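# Find the light check weight and set it on the red dish

## Task

Four check weights look alike, but one weighs less than the rest. Use the balance to find it: its pointer stays over the white mark when both pans hold equal loads and leans toward whichever pan is lighter. The light weight must end lying flat on the red dish, and none of the other three may be on the dish. Nothing may end up inside or beneath any furniture. Apart from the weights and the dish, every object must finish resting directly on the same furniture it sits on at the start. Any arrangement that holds only because a robot props it up is not counted. At the end, open the grippers and move the arms away.

## Robot and tools

Robots: three identical i2rt Big YAM arms named arm1, arm2 and arm3. Each has six revolute joints, a two-finger gripper and a wrist camera. Each arm reaches roughly 1.0 m from its joint-1 axis. The arms do not coordinate with each other. If two arms press hard against each other, the run fails and ends, and a hard collision can also fail it. No state line reports arm-to-arm contact. Contact made through a held or loose object does not count. The built-in clearance check ignores fingers, gripper housings and wrist cameras, and it may react too late.

Cameras: arm1_cam_wrist, arm2_cam_wrist and arm3_cam_wrist are 616x616 fisheye cameras. room_a and room_b are fixed 504x504 room cameras. All poses use one scene frame with its origin on the floor and +z pointing up. The hand point lies midway between the fingertips. The hand's z axis points along the fingers, and the fingers open and close along the hand's y axis. With joints 1 and 6 at 0 and the hand level and pointing forward, the wrist camera sits on top of the hand and looks at the fingertips. The calibration data are approximate: a room camera may be off by up to about 2.3 degrees and 9 mm. Wrist camera poses come from the reported joint angles, so they carry extra error.

Tool execute_actions: arguments are actions, a list holding zero or one action, and cameras. An action is an object keyed by arm name. Each arm entry holds joints, a map from joint name to an absolute target. These targets are joint-space positions, not offsets and not Cartesian poses. Any subset of joints and arms may be named. Joint names, units and ranges are:
- joint1_rad: -2.879 to 2.879 rad, tolerance ±0.045. Rotates the arm about its foot, positive counter-clockwise seen from above. At 0 the arm extends the way its foot faces.
- joint2_rad: 0 to 3.141, ±0.14. Shoulder. At 0 the upper arm points backward and roughly level; increasing values raise it and then bring it forward.
- joint3_rad: 0 to 3.019, ±0.09. Elbow. At 0 it is folded; increasing values open it.
- joint4_rad: -1.692 to 1.57, ±0.055. Hand pitch; positive tips the fingers up.
- joint5_rad: -1.57 to 1.57, ±0.03. Sideways swing of the hand; positive goes to the arm's right.
- joint6_rad: -2.094 to 2.094, ±0.035. Hand roll; positive is clockwise seen from behind the hand.
- gripper_m: 0 to 0.093 m, ±0.003. This is the fingertip gap. Each finger pad pushes with about 50 to 62 N, and some grippers push less.

All motions in an action start together, and each joint moves at its own speed, so the hand can sweep a wide arc. One action lasts at most 15 s. An unknown key or an out-of-range value rejects the whole call, and nothing moves. cameras may be omitted, null or ["all"] to get every camera, [] to get none, or a list of names. Passing an empty actions list returns the state and images only. Example action: {"arm1": {"joints": {"gripper_m": 0.05}}, "arm2": {"joints": {"joint1_rad": 0.3}}}.

Tool wait: seconds, 0 to 10. It commands nothing new, lets the scene run, and returns the same state and images as an empty action.

Tool zoom_image: camera (one of the five names) and region [x0, y0, x1, y1] in pixels of that camera's most recent full image, measured from the top-left corner. The region is at most 504x504.

Tool finished_scene: scene is the integer number of the current scene. It ends the scene for good and reports success. Call it only after the weight is placed, the grippers are open and the arms are clear.

Reading results: joint_positions reports the measured angles. joint_status reports how each commanded joint ended:
- done
- off_target: the joint stopped away from its target and may still be pushing.
- contact_stop: the joint holds where it stopped.
- time_out: the joint keeps its target, or a nearby one clipped to 0.375, 0.375, 0.113, 0.225, 0.075 and 0.3 rad from its current position for joints 1 to 6, and it keeps pushing. It may move on its own once the path is clear.
- not_followed: the collision check withheld the arm's joint targets. A "joint command not followed" line appears, often with a "cause:" line. Gripper targets still run. The withheld targets may be retried on later actions.
- limit_stop_at_motor_heat: see the heat notes below. Re-send the target.

on_its_own lists joints the call did not command. Its "held at" value is the held target, not the actual position. Joints left out of an action may still be driving toward older targets. To stop a joint from pushing, send it its reported position. A very small change from the current position may produce no motion. A joint holding a load can sag. If a stop is reported, any later execute_actions, wait or finished_scene calls in the same reply are skipped. The "pictures" line gives the order of the returned images.

Heat: holding loads or pushing heats the motors, even while you are thinking. A MOTOR HOT line appears at 85 °C. At 100 °C an OVER-TEMPERATURE FAULT occurs: that arm goes limp and falls until it cools. Avoid long stalls against objects, because the arm does not stop when it touches something.

Procedure: weigh the weights against each other on the balance pans and read which way the pointer leans. Carry the lighter weight to the red dish and set it down flat. Keep the other three weights off the dish. Do not push anything into or under furniture, off the work area or onto the floor. Leave all other objects on their original furniture. A loose object may occasionally get nudged, so check again before finishing. Then open the grippers and move the arms away. Avoid drops, slams and hard contact, and keep motions short.

Each tool is called after ">>>" as a command line: name --argument value for each argument, lists and objects as JSON in quotes; but a table of rows of numbers goes row by row, as --pt "numbers of a row", without its own name.

## Session

I'll start by looking at the current state of the scene.

>>> execute_actions --actions '[]'

Scene clock: 0.00 s.
arm1.joint_positions: joint1_rad=+0.474 joint2_rad=+0.270 joint3_rad=+1.612 joint4_rad=-1.168 joint5_rad=+0.264 joint6_rad=+0.391 gripper_m=+0.094
arm1.joint_status: not commanded
arm1.hand: x=+1.0429 y=+0.2735 z=+1.5381 quat_wxyz=(-0.228, +0.473, -0.440, -0.728) (m; scene frame)
arm2.joint_positions: joint1_rad=+0.491 joint2_rad=+0.336 joint3_rad=+1.613 joint4_rad=-1.501 joint5_rad=+0.219 joint6_rad=+0.011 gripper_m=+0.094
arm2.joint_status: not commanded
arm2.hand: x=-0.0907 y=-0.1912 z=+1.5138 quat_wxyz=(-0.476, -0.484, -0.617, +0.398) (m; scene frame)
arm3.joint_positions: joint1_rad=-0.060 joint2_rad=+0.622 joint3_rad=+1.636 joint4_rad=-1.528 joint5_rad=-0.051 joint6_rad=-0.687 gripper_m=+0.094
arm3.joint_status: not commanded
arm3.hand: x=-0.9439 y=-0.2763 z=+1.4255 quat_wxyz=(-0.202, -0.406, -0.763, +0.461) (m; scene frame)
pictures: arm1_cam_wrist, arm2_cam_wrist, arm3_cam_wrist, room_a, room_b
Images, in order (width x height): arm1_cam_wrist 616x616, arm2_cam_wrist 616x616, arm3_cam_wrist 616x616, room_a 504x504, room_b 504x504.

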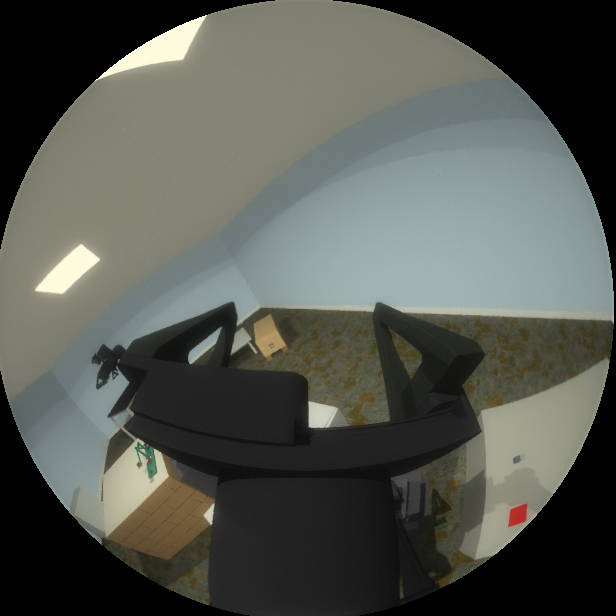

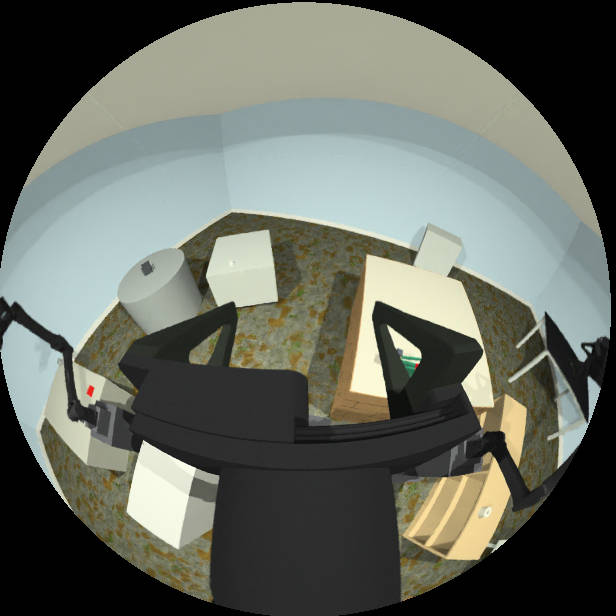

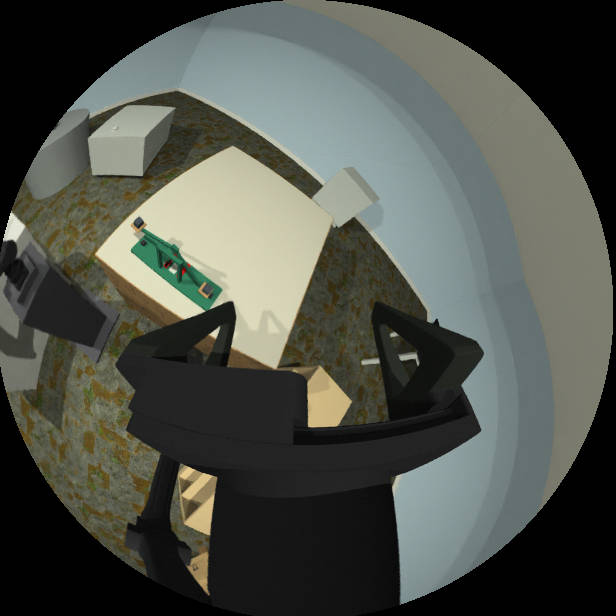

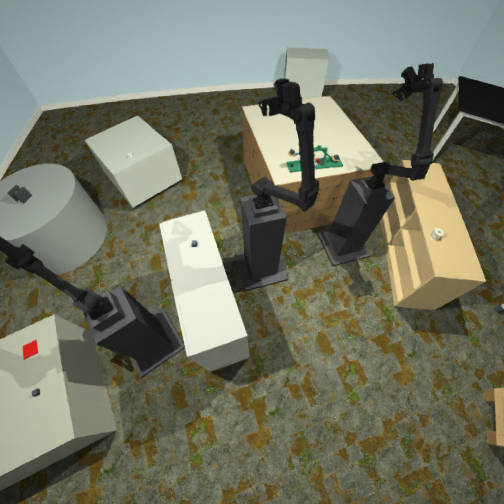

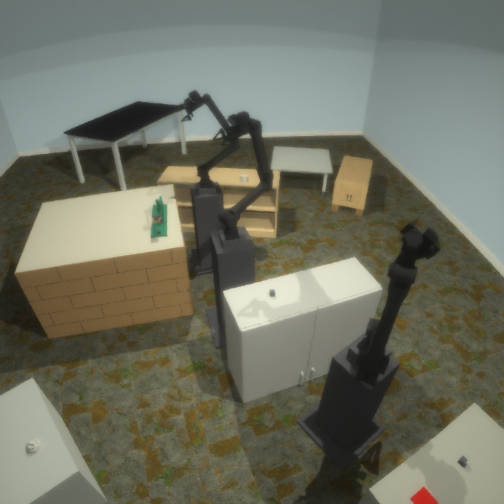

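>>> zoom_image --camera "arm3_cam_wrist" --region '[110, 200, 250, 320]'

>>> zoom_image --camera "room_a" --region '[260, 130, 380, 200]'

>>> zoom_image --camera "room_b" --region '[110, 180, 210, 260]'

Region (110, 200, 250, 320) of arm3_cam_wrist's 616x616 image, scaled by 3.600, with more detail than that image has; it fills the top 432 rows of this view, and the rest is white.

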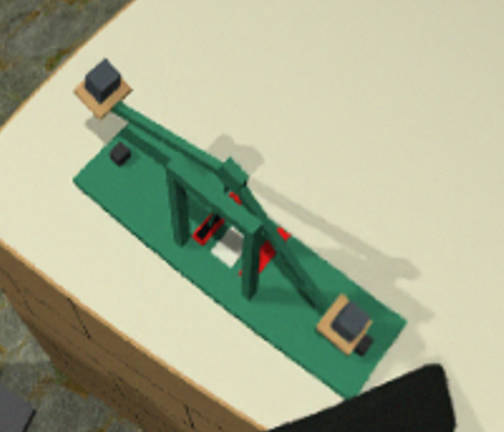

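Region (260, 130, 380, 200) of room_a's 504x504 image, scaled by 4.200, with more detail than that image has; it fills the top 294 rows of this view, and the rest is white.

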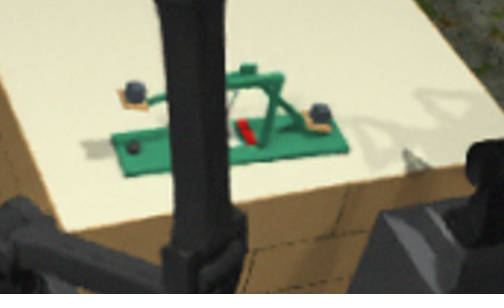

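Region (110, 180, 210, 260) of room_b's 504x504 image, scaled by 5.040, with more detail than that image has; it fills the top 403 rows of this view, and the rest is white.

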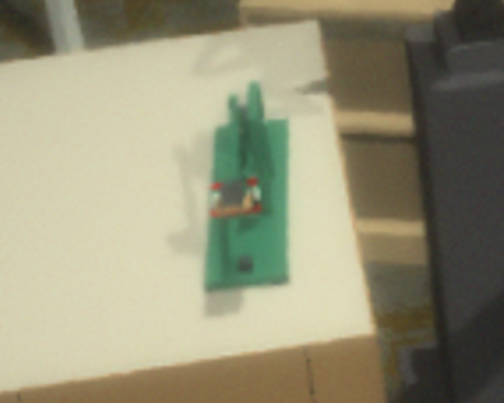

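>>> execute_actions --actions '[{"arm2": {"joints": {"joint1_rad": -0.73, "joint2_rad": 1.2, "joint3_rad": 1.2, "joint4_rad": -1.3, "joint5_rad": 0.0, "joint6_rad": 0.0}}, "arm1": {"joints": {"joint1_rad": 1.5, "joint2_rad": 0.9, "joint3_rad": 0.9, "joint4_rad": -1.0, "joint5_rad": 0.0, "joint6_rad": 0.0}}}]'

Scene clock: 9.20 s.
arm1.joint_positions: joint1_rad=+1.492 joint2_rad=+0.907 joint3_rad=+0.869 joint4_rad=-1.002 joint5_rad=+0.000 joint6_rad=+0.014 gripper_m=+0.094
arm1.joint_status: all done
arm1.hand: x=+0.6679 y=+0.1599 z=+1.0748 quat_wxyz=(+0.034, +0.958, +0.105, -0.264) (m; scene frame)
arm2.joint_positions: joint1_rad=-0.727 joint2_rad=+1.184 joint3_rad=+1.175 joint4_rad=-1.299 joint5_rad=+0.000 joint6_rad=+0.007 gripper_m=+0.094
arm2.joint_status: all done
arm2.hand: x=-0.3439 y=-0.4135 z=+1.1443 quat_wxyz=(-0.044, -0.918, -0.377, +0.117) (m; scene frame)
arm3.joint_positions: joint1_rad=-0.060 joint2_rad=+0.622 joint3_rad=+1.636 joint4_rad=-1.528 joint5_rad=-0.051 joint6_rad=-0.687 gripper_m=+0.094
arm3.joint_status: not commanded
arm3.hand: x=-0.9439 y=-0.2763 z=+1.4255 quat_wxyz=(-0.202, -0.406, -0.763, +0.461) (m; scene frame)
pictures: arm1_cam_wrist, arm2_cam_wrist, arm3_cam_wrist, room_a, room_b
camera_calibration (this result's frames):
arm1_cam_wrist: T_world_to_cam=[[-0.22094, 0.975262, -0.00706277, -0.000718415], [0.970291, 0.220535, 0.0995026, -0.784643], [0.0985987, 0.0151312, -0.995012, 1.12707], [0, 0, 0, 1]] pos_world=[0.650046, 0.156688, 1.19951]
arm2_cam_wrist: T_world_to_cam=[[-0.705437, 0.708772, 0.00140893, 0.0513752], [0.66083, 0.657, 0.362843, 0.0923024], [0.256247, 0.256894, -0.931849, 1.38298], [0, 0, 0, 1]] pos_world=[-0.379138, -0.452335, 1.25517]
Images, in order (width x height): arm1_cam_wrist 616x616, arm2_cam_wrist 616x616, arm3_cam_wrist 616x616, room_a 504x504, room_b 504x504.

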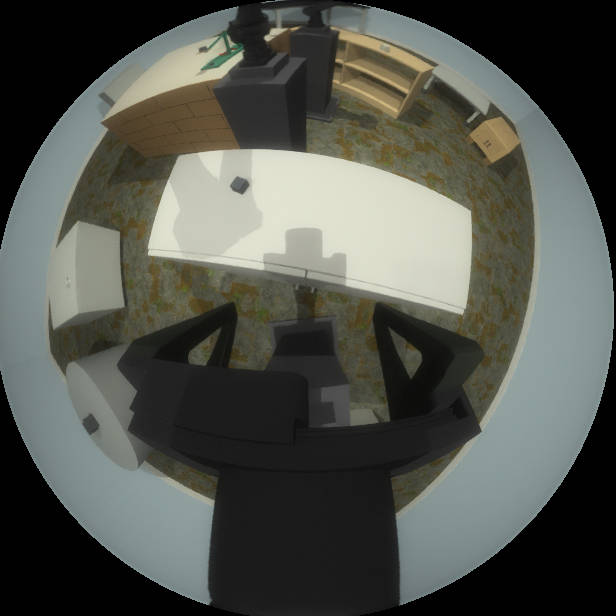

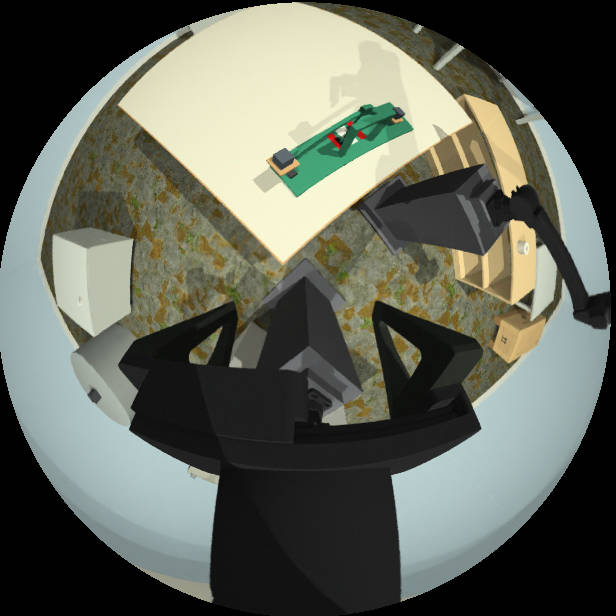

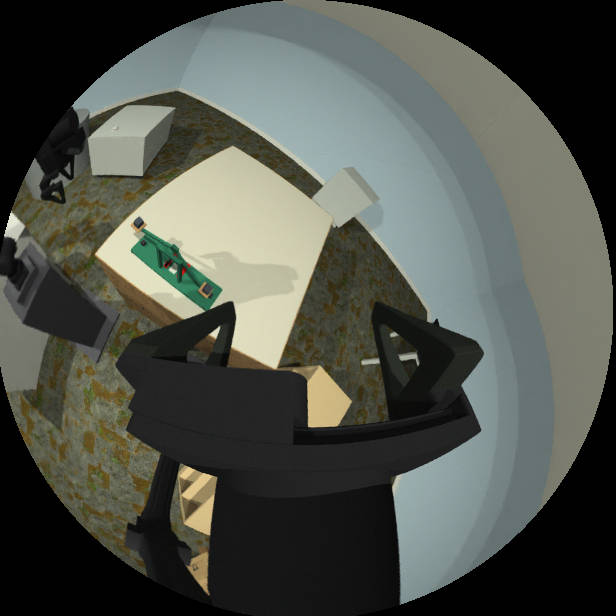

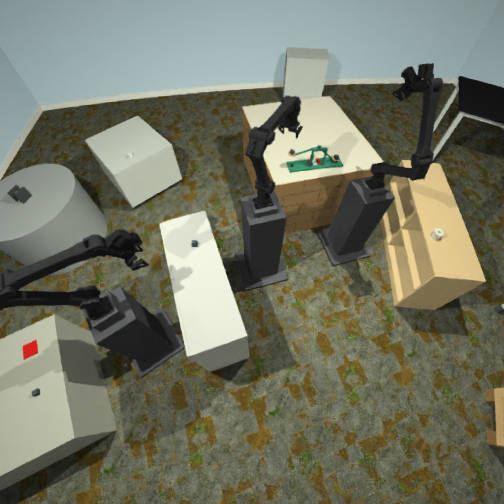

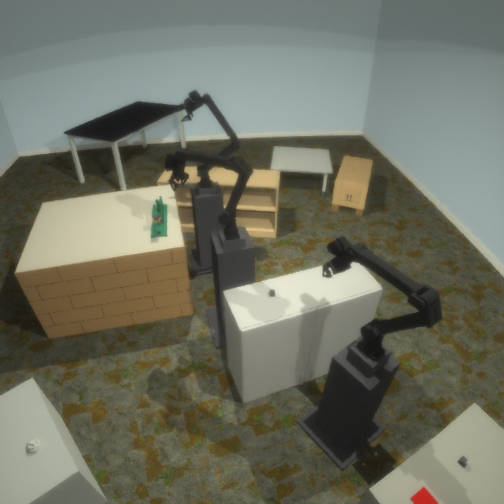

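>>> zoom_image --camera "arm2_cam_wrist" --region '[240, 80, 440, 220]'

>>> zoom_image --camera "room_a" --region '[260, 90, 380, 190]'

Region (240, 80, 440, 220) of arm2_cam_wrist's 616x616 image, scaled by 2.520, with more detail than that image has; it fills the top 353 rows of this view, and the rest is white.

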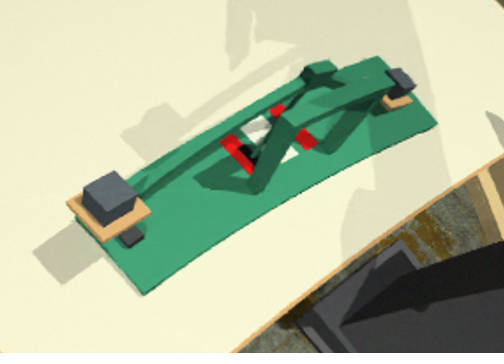

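Region (260, 90, 380, 190) of room_a's 504x504 image, scaled by 4.200, with more detail than that image has.

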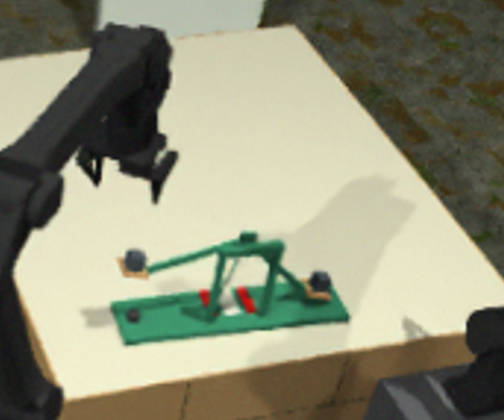

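>>> execute_actions --actions '[{"arm2": {"joints": {"joint1_rad": -0.653, "joint2_rad": 1.95, "joint3_rad": 1.715, "joint4_rad": -1.31, "joint5_rad": 0.0, "joint6_rad": 0.972}}}]' --cameras '["arm2_cam_wrist", "arm3_cam_wrist", "room_a"]'

Scene clock: 15.90 s.
arm1.joint_positions: joint1_rad=+1.492 joint2_rad=+0.907 joint3_rad=+0.869 joint4_rad=-1.002 joint5_rad=+0.000 joint6_rad=+0.014 gripper_m=+0.094
arm1.joint_status: not commanded
arm1.hand: x=+0.6679 y=+0.1599 z=+1.0748 quat_wxyz=(+0.034, +0.958, +0.105, -0.264) (m; scene frame)
arm2.joint_positions: joint1_rad=-0.654 joint2_rad=+1.960 joint3_rad=+1.668 joint4_rad=-1.309 joint5_rad=+0.000 joint6_rad=+0.962 gripper_m=+0.094
arm2.joint_status: all done
arm2.hand: x=-0.4525 y=-0.5807 z=+0.9746 quat_wxyz=(+0.019, -0.998, +0.052, -0.011) (m; scene frame)
arm3.joint_positions: joint1_rad=-0.060 joint2_rad=+0.622 joint3_rad=+1.636 joint4_rad=-1.528 joint5_rad=-0.051 joint6_rad=-0.687 gripper_m=+0.094
arm3.joint_status: not commanded
arm3.hand: x=-0.9439 y=-0.2763 z=+1.4255 quat_wxyz=(-0.202, -0.406, -0.763, +0.461) (m; scene frame)
pictures: arm2_cam_wrist, arm3_cam_wrist, room_a
camera_calibration (this result's frames):
arm2_cam_wrist: T_world_to_cam=[[0.100108, 0.9944, 0.0338811, 0.592276], [0.795311, -0.100435, 0.597824, -0.27243], [0.597878, -0.0329012, -0.800911, 1.15438], [0, 0, 0, 1]] pos_world=[-0.532807, -0.57834, 1.06736]
Images, in order (width x height): arm2_cam_wrist 616x616, arm3_cam_wrist 616x616, room_a 504x504.

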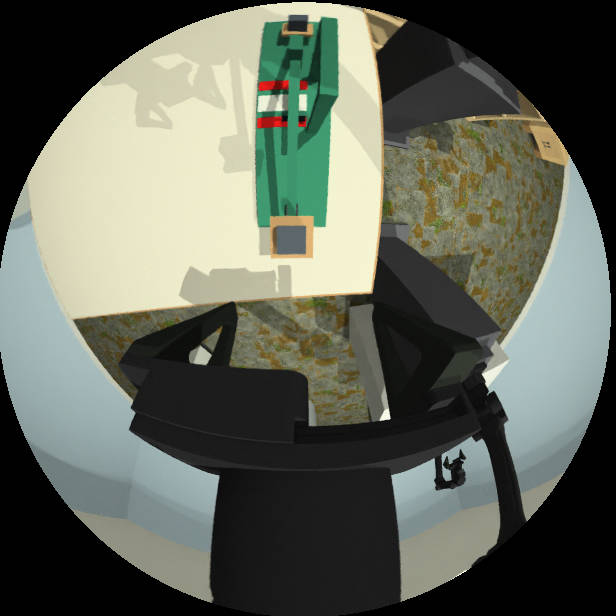

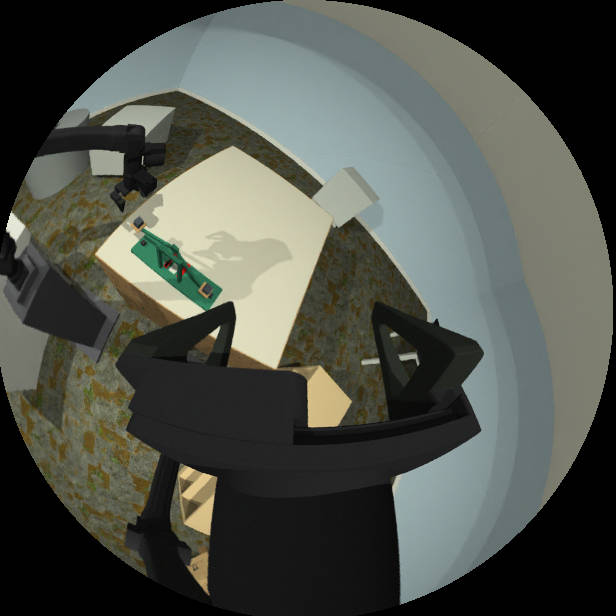

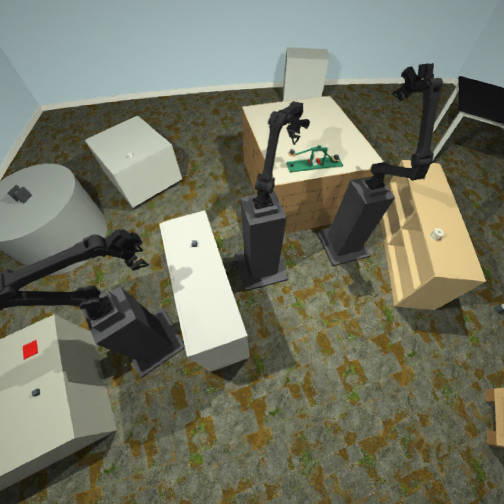

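>>> zoom_image --camera "arm2_cam_wrist" --region '[200, 160, 410, 340]'

>>> zoom_image --camera "arm3_cam_wrist" --region '[80, 130, 240, 310]'

Region (200, 160, 410, 340) of arm2_cam_wrist's 616x616 image, scaled by 2.400, with more detail than that image has; it fills the top 432 rows of this view, and the rest is white.

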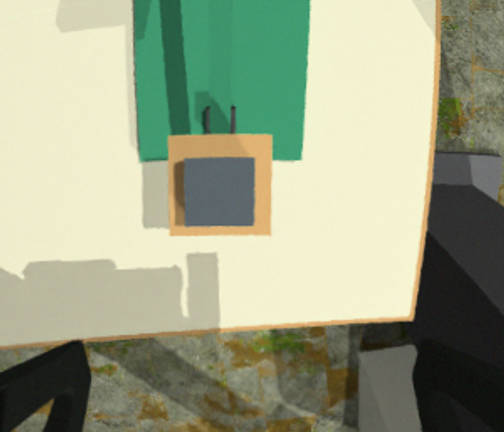

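Region (80, 130, 240, 310) of arm3_cam_wrist's 616x616 image, scaled by 2.800, with more detail than that image has.

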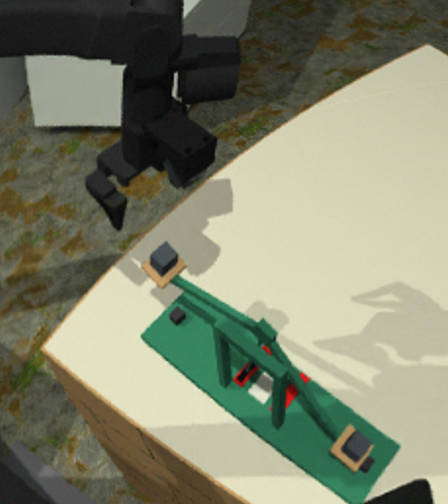

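>>> execute_actions --actions '[{"arm2": {"joints": {"joint1_rad": -0.664, "joint2_rad": 2.04, "joint3_rad": 1.658, "joint4_rad": -1.117}}, "arm1": {"joints": {"joint4_rad": -1.6}}}]' --cameras '["arm2_cam_wrist", "arm3_cam_wrist"]'

Scene clock: 23.70 s.
arm1.joint_positions: joint1_rad=+1.492 joint2_rad=+0.907 joint3_rad=+0.869 joint4_rad=-1.591 joint5_rad=+0.000 joint6_rad=+0.014 gripper_m=+0.094
arm1.joint_status: all done
arm1.hand: x=+0.8027 y=+0.1920 z=+1.0405 quat_wxyz=(-0.002, +0.994, +0.110, +0.025) (m; scene frame)
arm2.joint_positions: joint1_rad=-0.654 joint2_rad=+2.020 joint3_rad=+1.657 joint4_rad=-1.126 joint5_rad=+0.000 joint6_rad=+0.963 gripper_m=+0.094
arm2.joint_status: all done
arm2.hand: x=-0.4772 y=-0.6089 z=+0.9359 quat_wxyz=(-0.025, -0.998, +0.052, +0.024) (m; scene frame)
arm3.joint_positions: joint1_rad=-0.060 joint2_rad=+0.622 joint3_rad=+1.636 joint4_rad=-1.528 joint5_rad=-0.051 joint6_rad=-0.687 gripper_m=+0.094
arm3.joint_status: not commanded
arm3.hand: x=-0.9439 y=-0.2763 z=+1.4255 quat_wxyz=(-0.202, -0.406, -0.763, +0.461) (m; scene frame)
pictures: arm2_cam_wrist, arm3_cam_wrist
camera_calibration (this result's frames):
arm2_cam_wrist: T_world_to_cam=[[0.099231, 0.993382, -0.0578399, 0.708853], [0.837254, -0.0519406, 0.544341, -0.132911], [0.537735, -0.102442, -0.836867, 1.09987], [0, 0, 0, 1]] pos_world=[-0.5505, -0.598392, 1.0338]
Images, in order (width x height): arm2_cam_wrist 616x616, arm3_cam_wrist 616x616.

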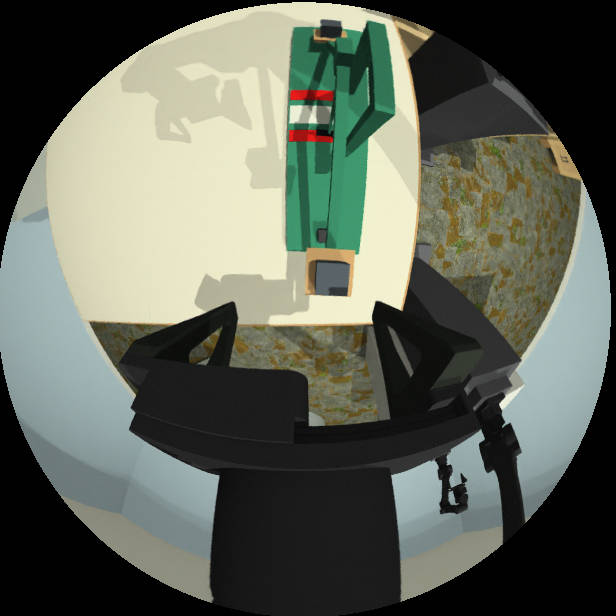

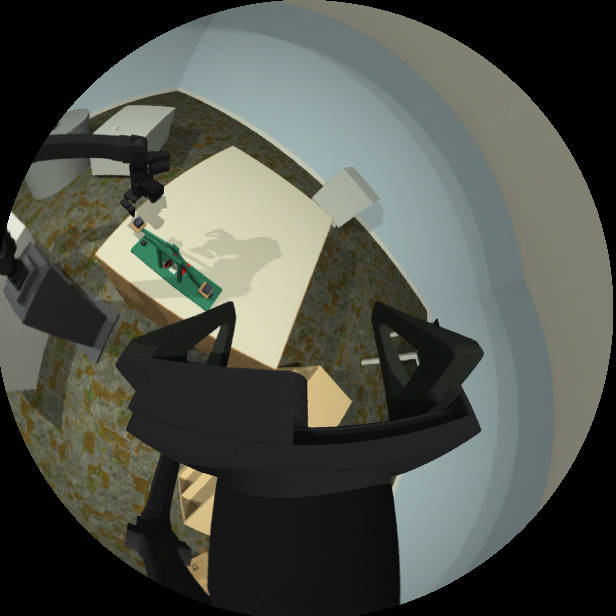

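>>> zoom_image --camera "arm2_cam_wrist" --region '[220, 200, 430, 350]'

Region (220, 200, 430, 350) of arm2_cam_wrist's 616x616 image, scaled by 2.400, with more detail than that image has; it fills the top 360 rows of this view, and the rest is white.

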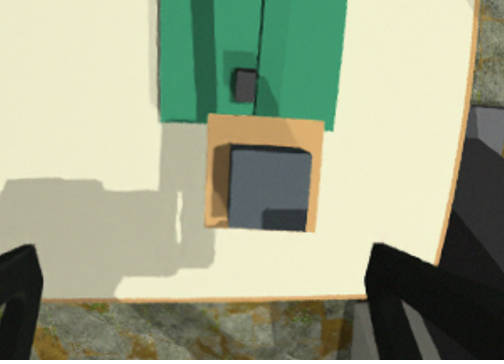

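>>> execute_actions --actions '[{"arm2": {"joints": {"joint1_rad": -0.672, "joint2_rad": 2.094, "joint3_rad": 1.60, "joint4_rad": -1.077}}, "arm1": {"joints": {"joint1_rad": 0.5, "joint4_rad": -1.0}}}]' --cameras '["arm2_cam_wrist", "arm3_cam_wrist"]'

Scene clock: 28.67 s.
arm1.joint_positions: joint1_rad=+0.508 joint2_rad=+0.907 joint3_rad=+0.869 joint4_rad=-1.016 joint5_rad=-0.001 joint6_rad=+0.012 gripper_m=+0.094
arm1.joint_status: all done
arm1.hand: x=+0.7543 y=+0.4756 z=+1.0709 quat_wxyz=(-0.088, +0.897, -0.360, -0.240) (m; scene frame)
arm2.joint_positions: joint1_rad=-0.662 joint2_rad=+2.080 joint3_rad=+1.595 joint4_rad=-1.085 joint5_rad=+0.000 joint6_rad=+0.963 gripper_m=+0.094
arm2.joint_status: all done
arm2.hand: x=-0.4673 y=-0.5894 z=+0.8796 quat_wxyz=(+0.007, -0.998, +0.056, -0.001) (m; scene frame)
arm3.joint_positions: joint1_rad=-0.060 joint2_rad=+0.622 joint3_rad=+1.636 joint4_rad=-1.528 joint5_rad=-0.051 joint6_rad=-0.687 gripper_m=+0.094
arm3.joint_status: not commanded
arm3.hand: x=-0.9439 y=-0.2763 z=+1.4255 quat_wxyz=(-0.202, -0.406, -0.763, +0.461) (m; scene frame)
pictures: arm2_cam_wrist, arm3_cam_wrist
camera_calibration (this result's frames):
arm2_cam_wrist: T_world_to_cam=[[0.109052, 0.994009, 0.00737774, 0.632823], [0.807148, -0.0928792, 0.582997, -0.18178], [0.580189, -0.0576223, -0.812441, 1.07414], [0, 0, 0, 1]] pos_world=[-0.545493, -0.58402, 0.973985]
Images, in order (width x height): arm2_cam_wrist 616x616, arm3_cam_wrist 616x616.

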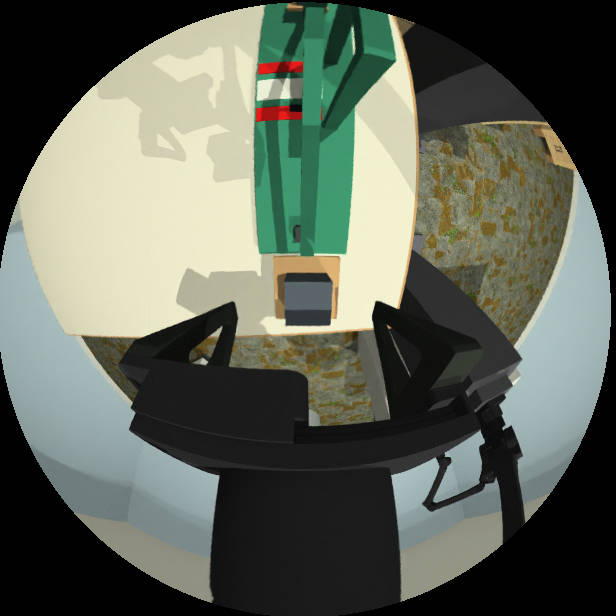

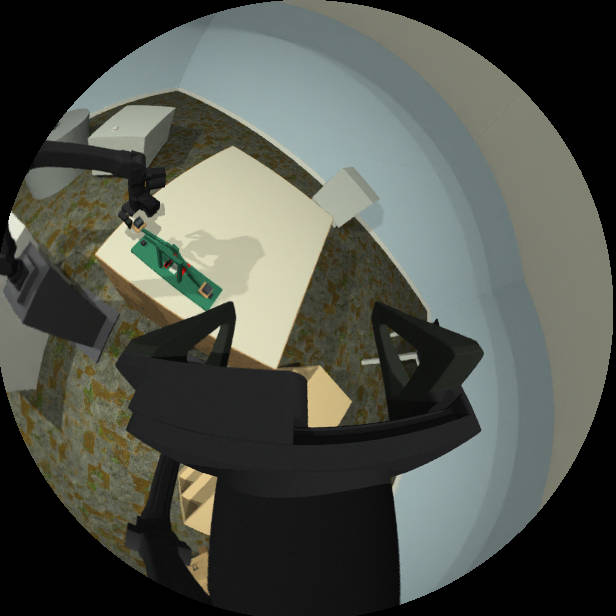

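>>> zoom_image --camera "arm2_cam_wrist" --region '[200, 220, 410, 370]'

>>> zoom_image --camera "arm3_cam_wrist" --region '[90, 150, 210, 270]'

Region (200, 220, 410, 370) of arm2_cam_wrist's 616x616 image, scaled by 2.400, with more detail than that image has; it fills the top 360 rows of this view, and the rest is white.

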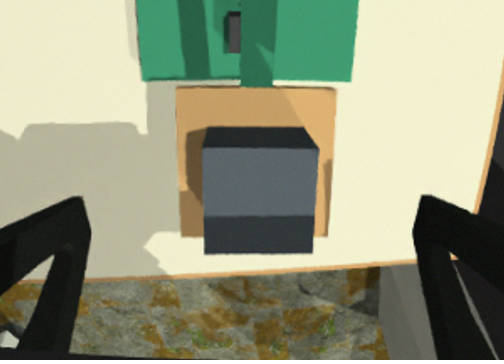

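Region (90, 150, 210, 270) of arm3_cam_wrist's 616x616 image, scaled by 4.200, with more detail than that image has.

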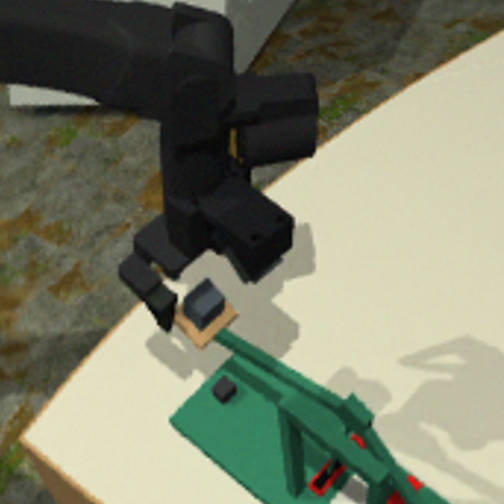

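>>> execute_actions --actions '[{"arm2": {"joints": {"joint2_rad": 2.125, "joint3_rad": 1.58, "joint4_rad": -1.015}}, "arm1": {"joints": {"joint1_rad": -0.4}}}]' --cameras '["arm2_cam_wrist", "arm3_cam_wrist"]'

Scene clock: 31.37 s.
arm1.joint_positions: joint1_rad=-0.392 joint2_rad=+0.907 joint3_rad=+0.869 joint4_rad=-1.014 joint5_rad=+0.000 joint6_rad=+0.012 gripper_m=+0.094
arm1.joint_status: all done
arm1.hand: x=+1.0343 y=+0.5847 z=+1.0688 quat_wxyz=(-0.183, +0.652, -0.715, -0.176) (m; scene frame)
arm2.joint_positions: joint1_rad=-0.662 joint2_rad=+2.094 joint3_rad=+1.584 joint4_rad=-1.023 joint5_rad=+0.000 joint6_rad=+0.963 gripper_m=+0.094
arm2.joint_status: all done
arm2.hand: x=-0.4726 y=-0.5953 z=+0.8670 quat_wxyz=(-0.007, -0.998, +0.056, +0.010) (m; scene frame)
arm3.joint_positions: joint1_rad=-0.060 joint2_rad=+0.622 joint3_rad=+1.636 joint4_rad=-1.528 joint5_rad=-0.051 joint6_rad=-0.687 gripper_m=+0.094
arm3.joint_status: not commanded
arm3.hand: x=-0.9439 y=-0.2763 z=+1.4255 quat_wxyz=(-0.202, -0.406, -0.763, +0.461) (m; scene frame)
pictures: arm2_cam_wrist, arm3_cam_wrist
camera_calibration (this result's frames):
arm2_cam_wrist: T_world_to_cam=[[0.108658, 0.993857, -0.021033, 0.663689], [0.820344, -0.0776978, 0.566568, -0.141216], [0.561453, -0.0788166, -0.823747, 1.05499], [0, 0, 0, 1]] pos_world=[-0.548594, -0.587434, 0.963009]
Images, in order (width x height): arm2_cam_wrist 616x616, arm3_cam_wrist 616x616.

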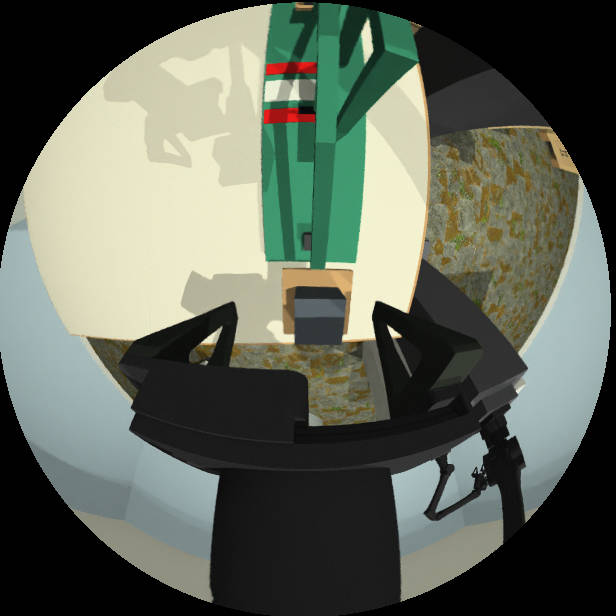

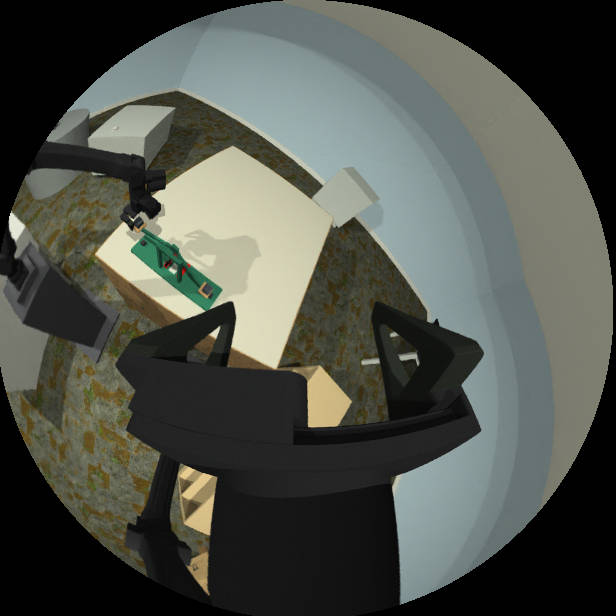

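>>> execute_actions --actions '[{"arm2": {"joints": {"joint2_rad": 2.142, "joint3_rad": 1.571}}, "arm1": {"joints": {"joint1_rad": -1.2}}}]' --cameras '["arm2_cam_wrist", "arm3_cam_wrist", "arm1_cam_wrist"]'

Scene clock: 33.50 s.
arm1.joint_positions: joint1_rad=-1.192 joint2_rad=+0.907 joint3_rad=+0.869 joint4_rad=-1.014 joint5_rad=+0.000 joint6_rad=+0.012 gripper_m=+0.094
arm1.joint_status: all done
arm1.hand: x=+1.2731 y=+0.4603 z=+1.0678 quat_wxyz=(-0.237, +0.322, -0.912, -0.087) (m; scene frame)
arm2.joint_positions: joint1_rad=-0.662 joint2_rad=+2.112 joint3_rad=+1.574 joint4_rad=-1.023 joint5_rad=+0.000 joint6_rad=+0.963 gripper_m=+0.094
arm2.joint_status: all done
arm2.hand: x=-0.4680 y=-0.5899 z=+0.8533 quat_wxyz=(+0.004, -0.998, +0.056, +0.002) (m; scene frame)
arm3.joint_positions: joint1_rad=-0.060 joint2_rad=+0.622 joint3_rad=+1.636 joint4_rad=-1.528 joint5_rad=-0.051 joint6_rad=-0.687 gripper_m=+0.094
arm3.joint_status: not commanded
arm3.hand: x=-0.9439 y=-0.2763 z=+1.4255 quat_wxyz=(-0.202, -0.406, -0.763, +0.461) (m; scene frame)
pictures: arm1_cam_wrist, arm2_cam_wrist, arm3_cam_wrist
camera_calibration (this result's frames):
arm1_cam_wrist: T_world_to_cam=[[0.630383, -0.776277, -0.0032574, -0.441606], [-0.769715, -0.625588, 0.127195, 1.1377], [-0.100777, -0.0776744, -0.991872, 1.34904], [0, 0, 0, 1]] pos_world=[1.29003, 0.473707, 1.19193]
arm2_cam_wrist: T_world_to_cam=[[0.109024, 0.994038, 0.00144503, 0.638688], [0.809935, -0.0896745, 0.579624, -0.159834], [0.576298, -0.0620226, -0.814882, 1.05079], [0, 0, 0, 1]] pos_world=[-0.545749, -0.58404, 0.947995]
Images, in order (width x height): arm1_cam_wrist 616x616, arm2_cam_wrist 616x616, arm3_cam_wrist 616x616.

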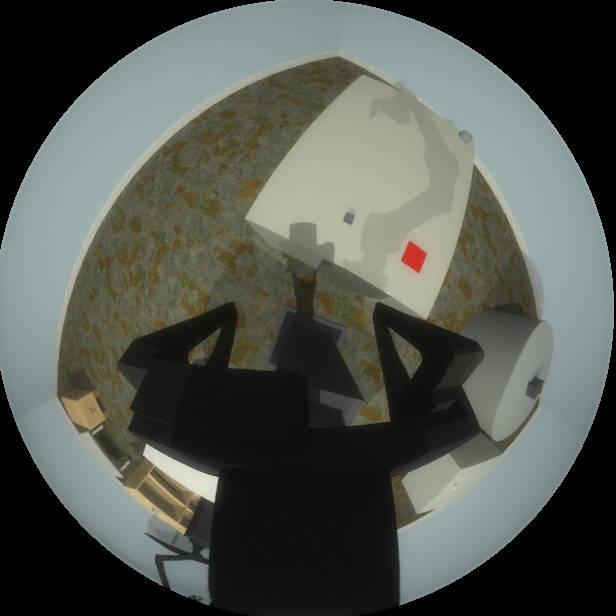

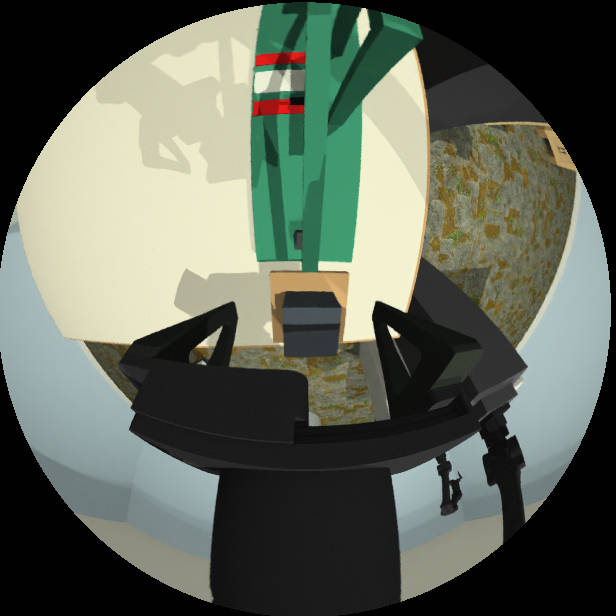

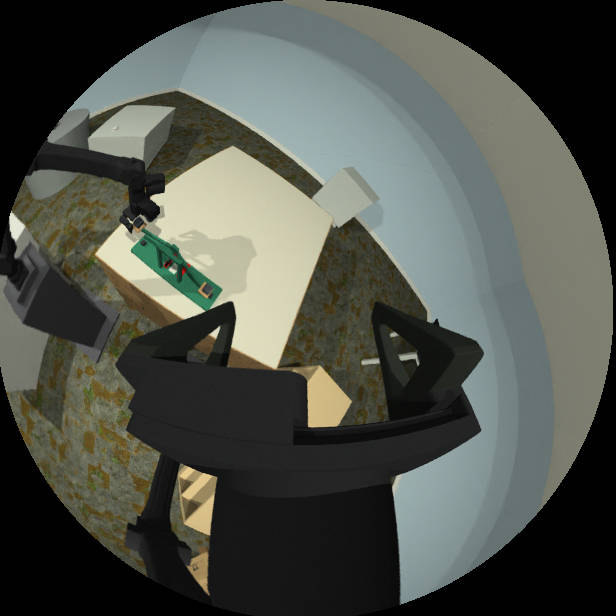

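>>> zoom_image --camera "arm2_cam_wrist" --region '[200, 240, 410, 390]'

>>> zoom_image --camera "arm3_cam_wrist" --region '[100, 170, 190, 260]'

>>> zoom_image --camera "arm1_cam_wrist" --region '[320, 180, 480, 330]'

Region (200, 240, 410, 390) of arm2_cam_wrist's 616x616 image, scaled by 2.400, with more detail than that image has; it fills the top 360 rows of this view, and the rest is white.

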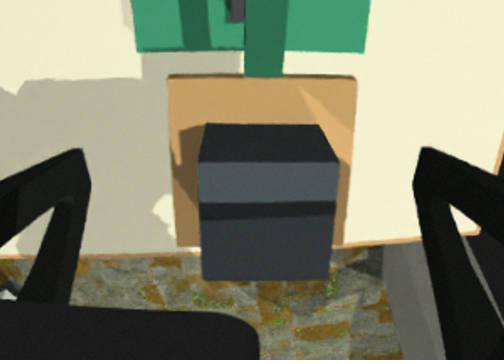

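Region (100, 170, 190, 260) of arm3_cam_wrist's 616x616 image, scaled by 5.600, with more detail than that image has.

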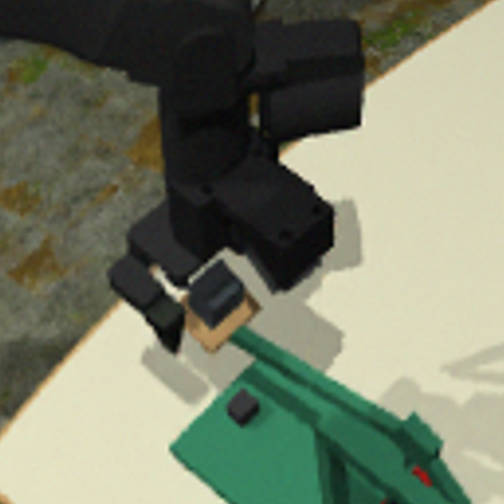

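Region (320, 180, 480, 330) of arm1_cam_wrist's 616x616 image, scaled by 3.150, with more detail than that image has; it fills the top 472 rows of this view, and the rest is white.

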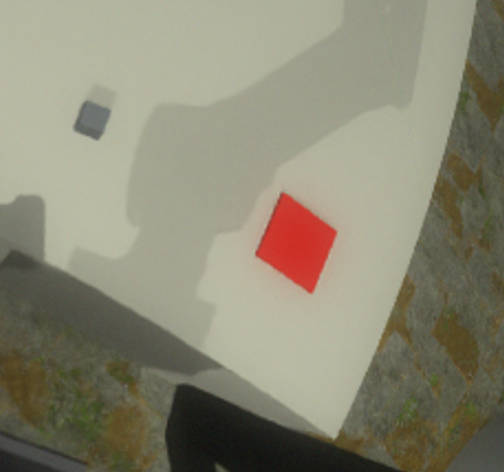

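>>> execute_actions --actions '[{"arm2": {"joints": {"gripper_m": 0.02}}, "arm1": {"joints": {"joint1_rad": -1.95}}}]' --cameras '["arm2_cam_wrist", "arm3_cam_wrist", "arm1_cam_wrist"]'

Scene clock: 36.70 s.
arm1.joint_positions: joint1_rad=-1.942 joint2_rad=+0.907 joint3_rad=+0.869 joint4_rad=-1.014 joint5_rad=+0.000 joint6_rad=+0.012 gripper_m=+0.094
arm1.joint_status: all done
arm1.hand: x=+1.3516 y=+0.2198 z=+1.0685 quat_wxyz=(-0.253, -0.033, -0.967, +0.008) (m; scene frame)
arm2.joint_positions: joint1_rad=-0.663 joint2_rad=+2.113 joint3_rad=+1.573 joint4_rad=-1.019 joint5_rad=+0.000 joint6_rad=+0.963 gripper_m=+0.029
arm2.joint_status: gripper_m off_target (ended at +0.029, target +0.020)
arm2.hand: x=-0.4686 y=-0.5902 z=+0.8528 quat_wxyz=(+0.003, -0.998, +0.057, +0.002) (m; scene frame)
arm3.joint_positions: joint1_rad=-0.060 joint2_rad=+0.622 joint3_rad=+1.636 joint4_rad=-1.528 joint5_rad=-0.051 joint6_rad=-0.687 gripper_m=+0.094
arm3.joint_status: not commanded
arm3.hand: x=-0.9439 y=-0.2763 z=+1.4255 quat_wxyz=(-0.202, -0.406, -0.763, +0.461) (m; scene frame)
pictures: arm1_cam_wrist, arm2_cam_wrist, arm3_cam_wrist
camera_calibration (this result's frames):
arm1_cam_wrist: T_world_to_cam=[[-0.0674722, -0.997718, 0.00254792, 0.307855], [-0.989849, 0.0672598, 0.125202, 1.19499], [-0.125087, 0.00592559, -0.992128, 1.35371], [0, 0, 0, 1]] pos_world=[1.37296, 0.218756, 1.19265]
arm2_cam_wrist: T_world_to_cam=[[0.110141, 0.993915, -0.00105617, 0.641654], [0.811007, -0.0892575, 0.578188, -0.157136], [0.574575, -0.0645387, -0.815903, 1.04931], [0, 0, 0, 1]] pos_world=[-0.546142, -0.584054, 0.947667]
Images, in order (width x height): arm1_cam_wrist 616x616, arm2_cam_wrist 616x616, arm3_cam_wrist 616x616.

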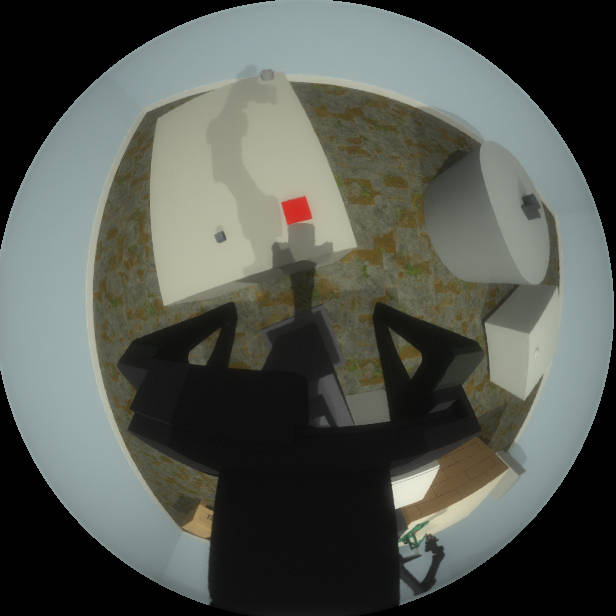

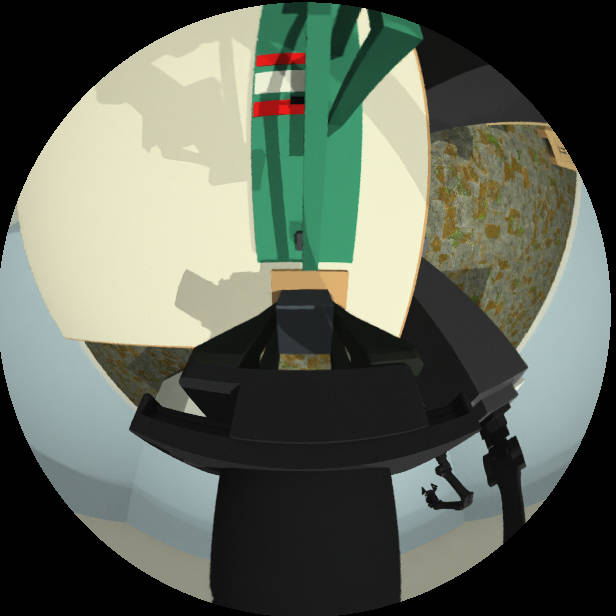

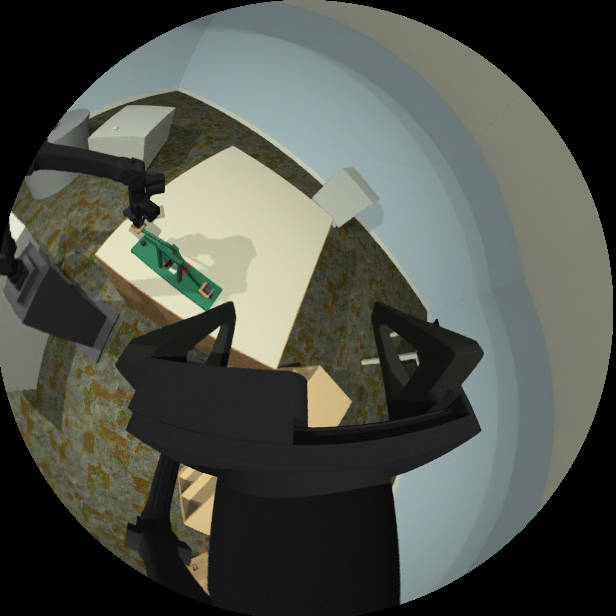

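>>> zoom_image --camera "arm1_cam_wrist" --region '[200, 160, 370, 310]'

Region (200, 160, 370, 310) of arm1_cam_wrist's 616x616 image, scaled by 2.965, with more detail than that image has; it fills the top 445 rows of this view, and the rest is white.

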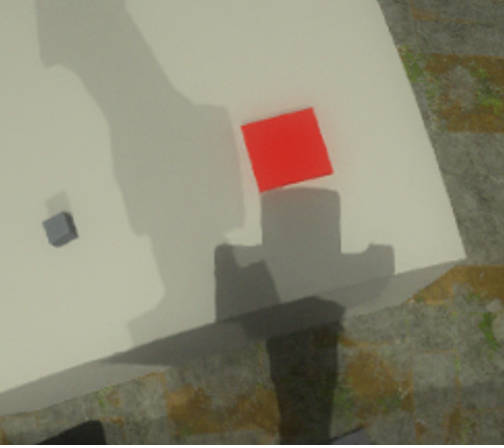

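>>> execute_actions --actions '[{"arm2": {"joints": {"joint2_rad": 1.95}}, "arm1": {"joints": {"joint1_rad": -1.2}}}]' --cameras '["arm2_cam_wrist", "arm3_cam_wrist"]'

Scene clock: 43.40 s.
arm1.joint_positions: joint1_rad=-1.208 joint2_rad=+0.907 joint3_rad=+0.869 joint4_rad=-1.014 joint5_rad=+0.000 joint6_rad=+0.012 gripper_m=+0.094
arm1.joint_status: all done
arm1.hand: x=+1.2765 y=+0.4561 z=+1.0678 quat_wxyz=(-0.237, +0.316, -0.915, -0.085) (m; scene frame)
arm2.joint_positions: joint1_rad=-0.663 joint2_rad=+1.943 joint3_rad=+1.558 joint4_rad=-1.019 joint5_rad=+0.000 joint6_rad=+0.963 gripper_m=+0.029
arm2.joint_status: all done
arm2.hand: x=-0.4767 y=-0.6006 z=+0.9480 quat_wxyz=(-0.059, -0.995, +0.057, +0.050) (m; scene frame)
arm3.joint_positions: joint1_rad=-0.060 joint2_rad=+0.622 joint3_rad=+1.636 joint4_rad=-1.528 joint5_rad=-0.051 joint6_rad=-0.687 gripper_m=+0.094
arm3.joint_status: not commanded
arm3.hand: x=-0.9439 y=-0.2763 z=+1.4255 quat_wxyz=(-0.202, -0.406, -0.763, +0.461) (m; scene frame)
pictures: arm2_cam_wrist, arm3_cam_wrist
camera_calibration (this result's frames):
arm2_cam_wrist: T_world_to_cam=[[0.10241, 0.986452, -0.128161, 0.765274], [0.866385, -0.0251477, 0.498743, -0.0662544], [0.488762, -0.162113, -0.857223, 1.07063], [0, 0, 0, 1]] pos_world=[-0.544254, -0.583009, 1.04889]
Images, in order (width x height): arm2_cam_wrist 616x616, arm3_cam_wrist 616x616.

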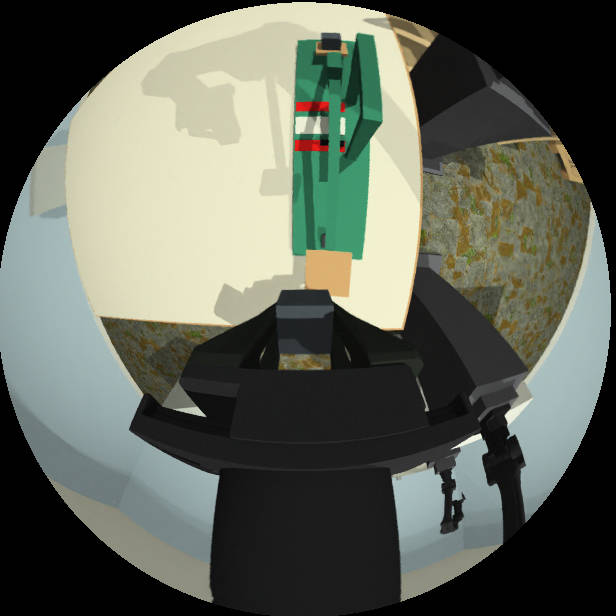

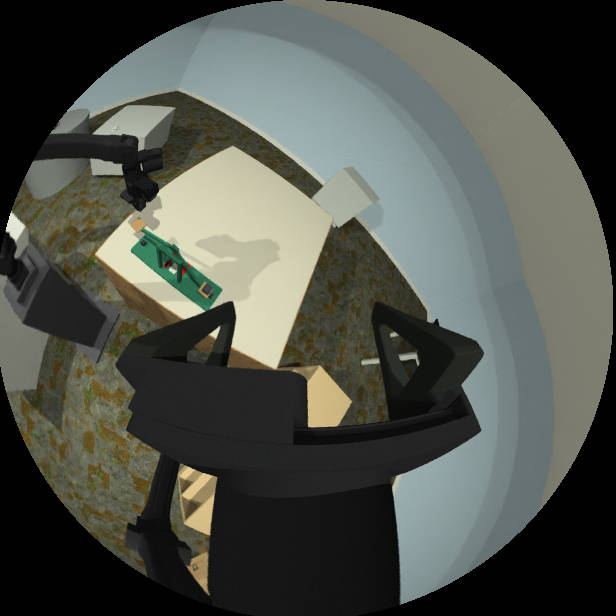

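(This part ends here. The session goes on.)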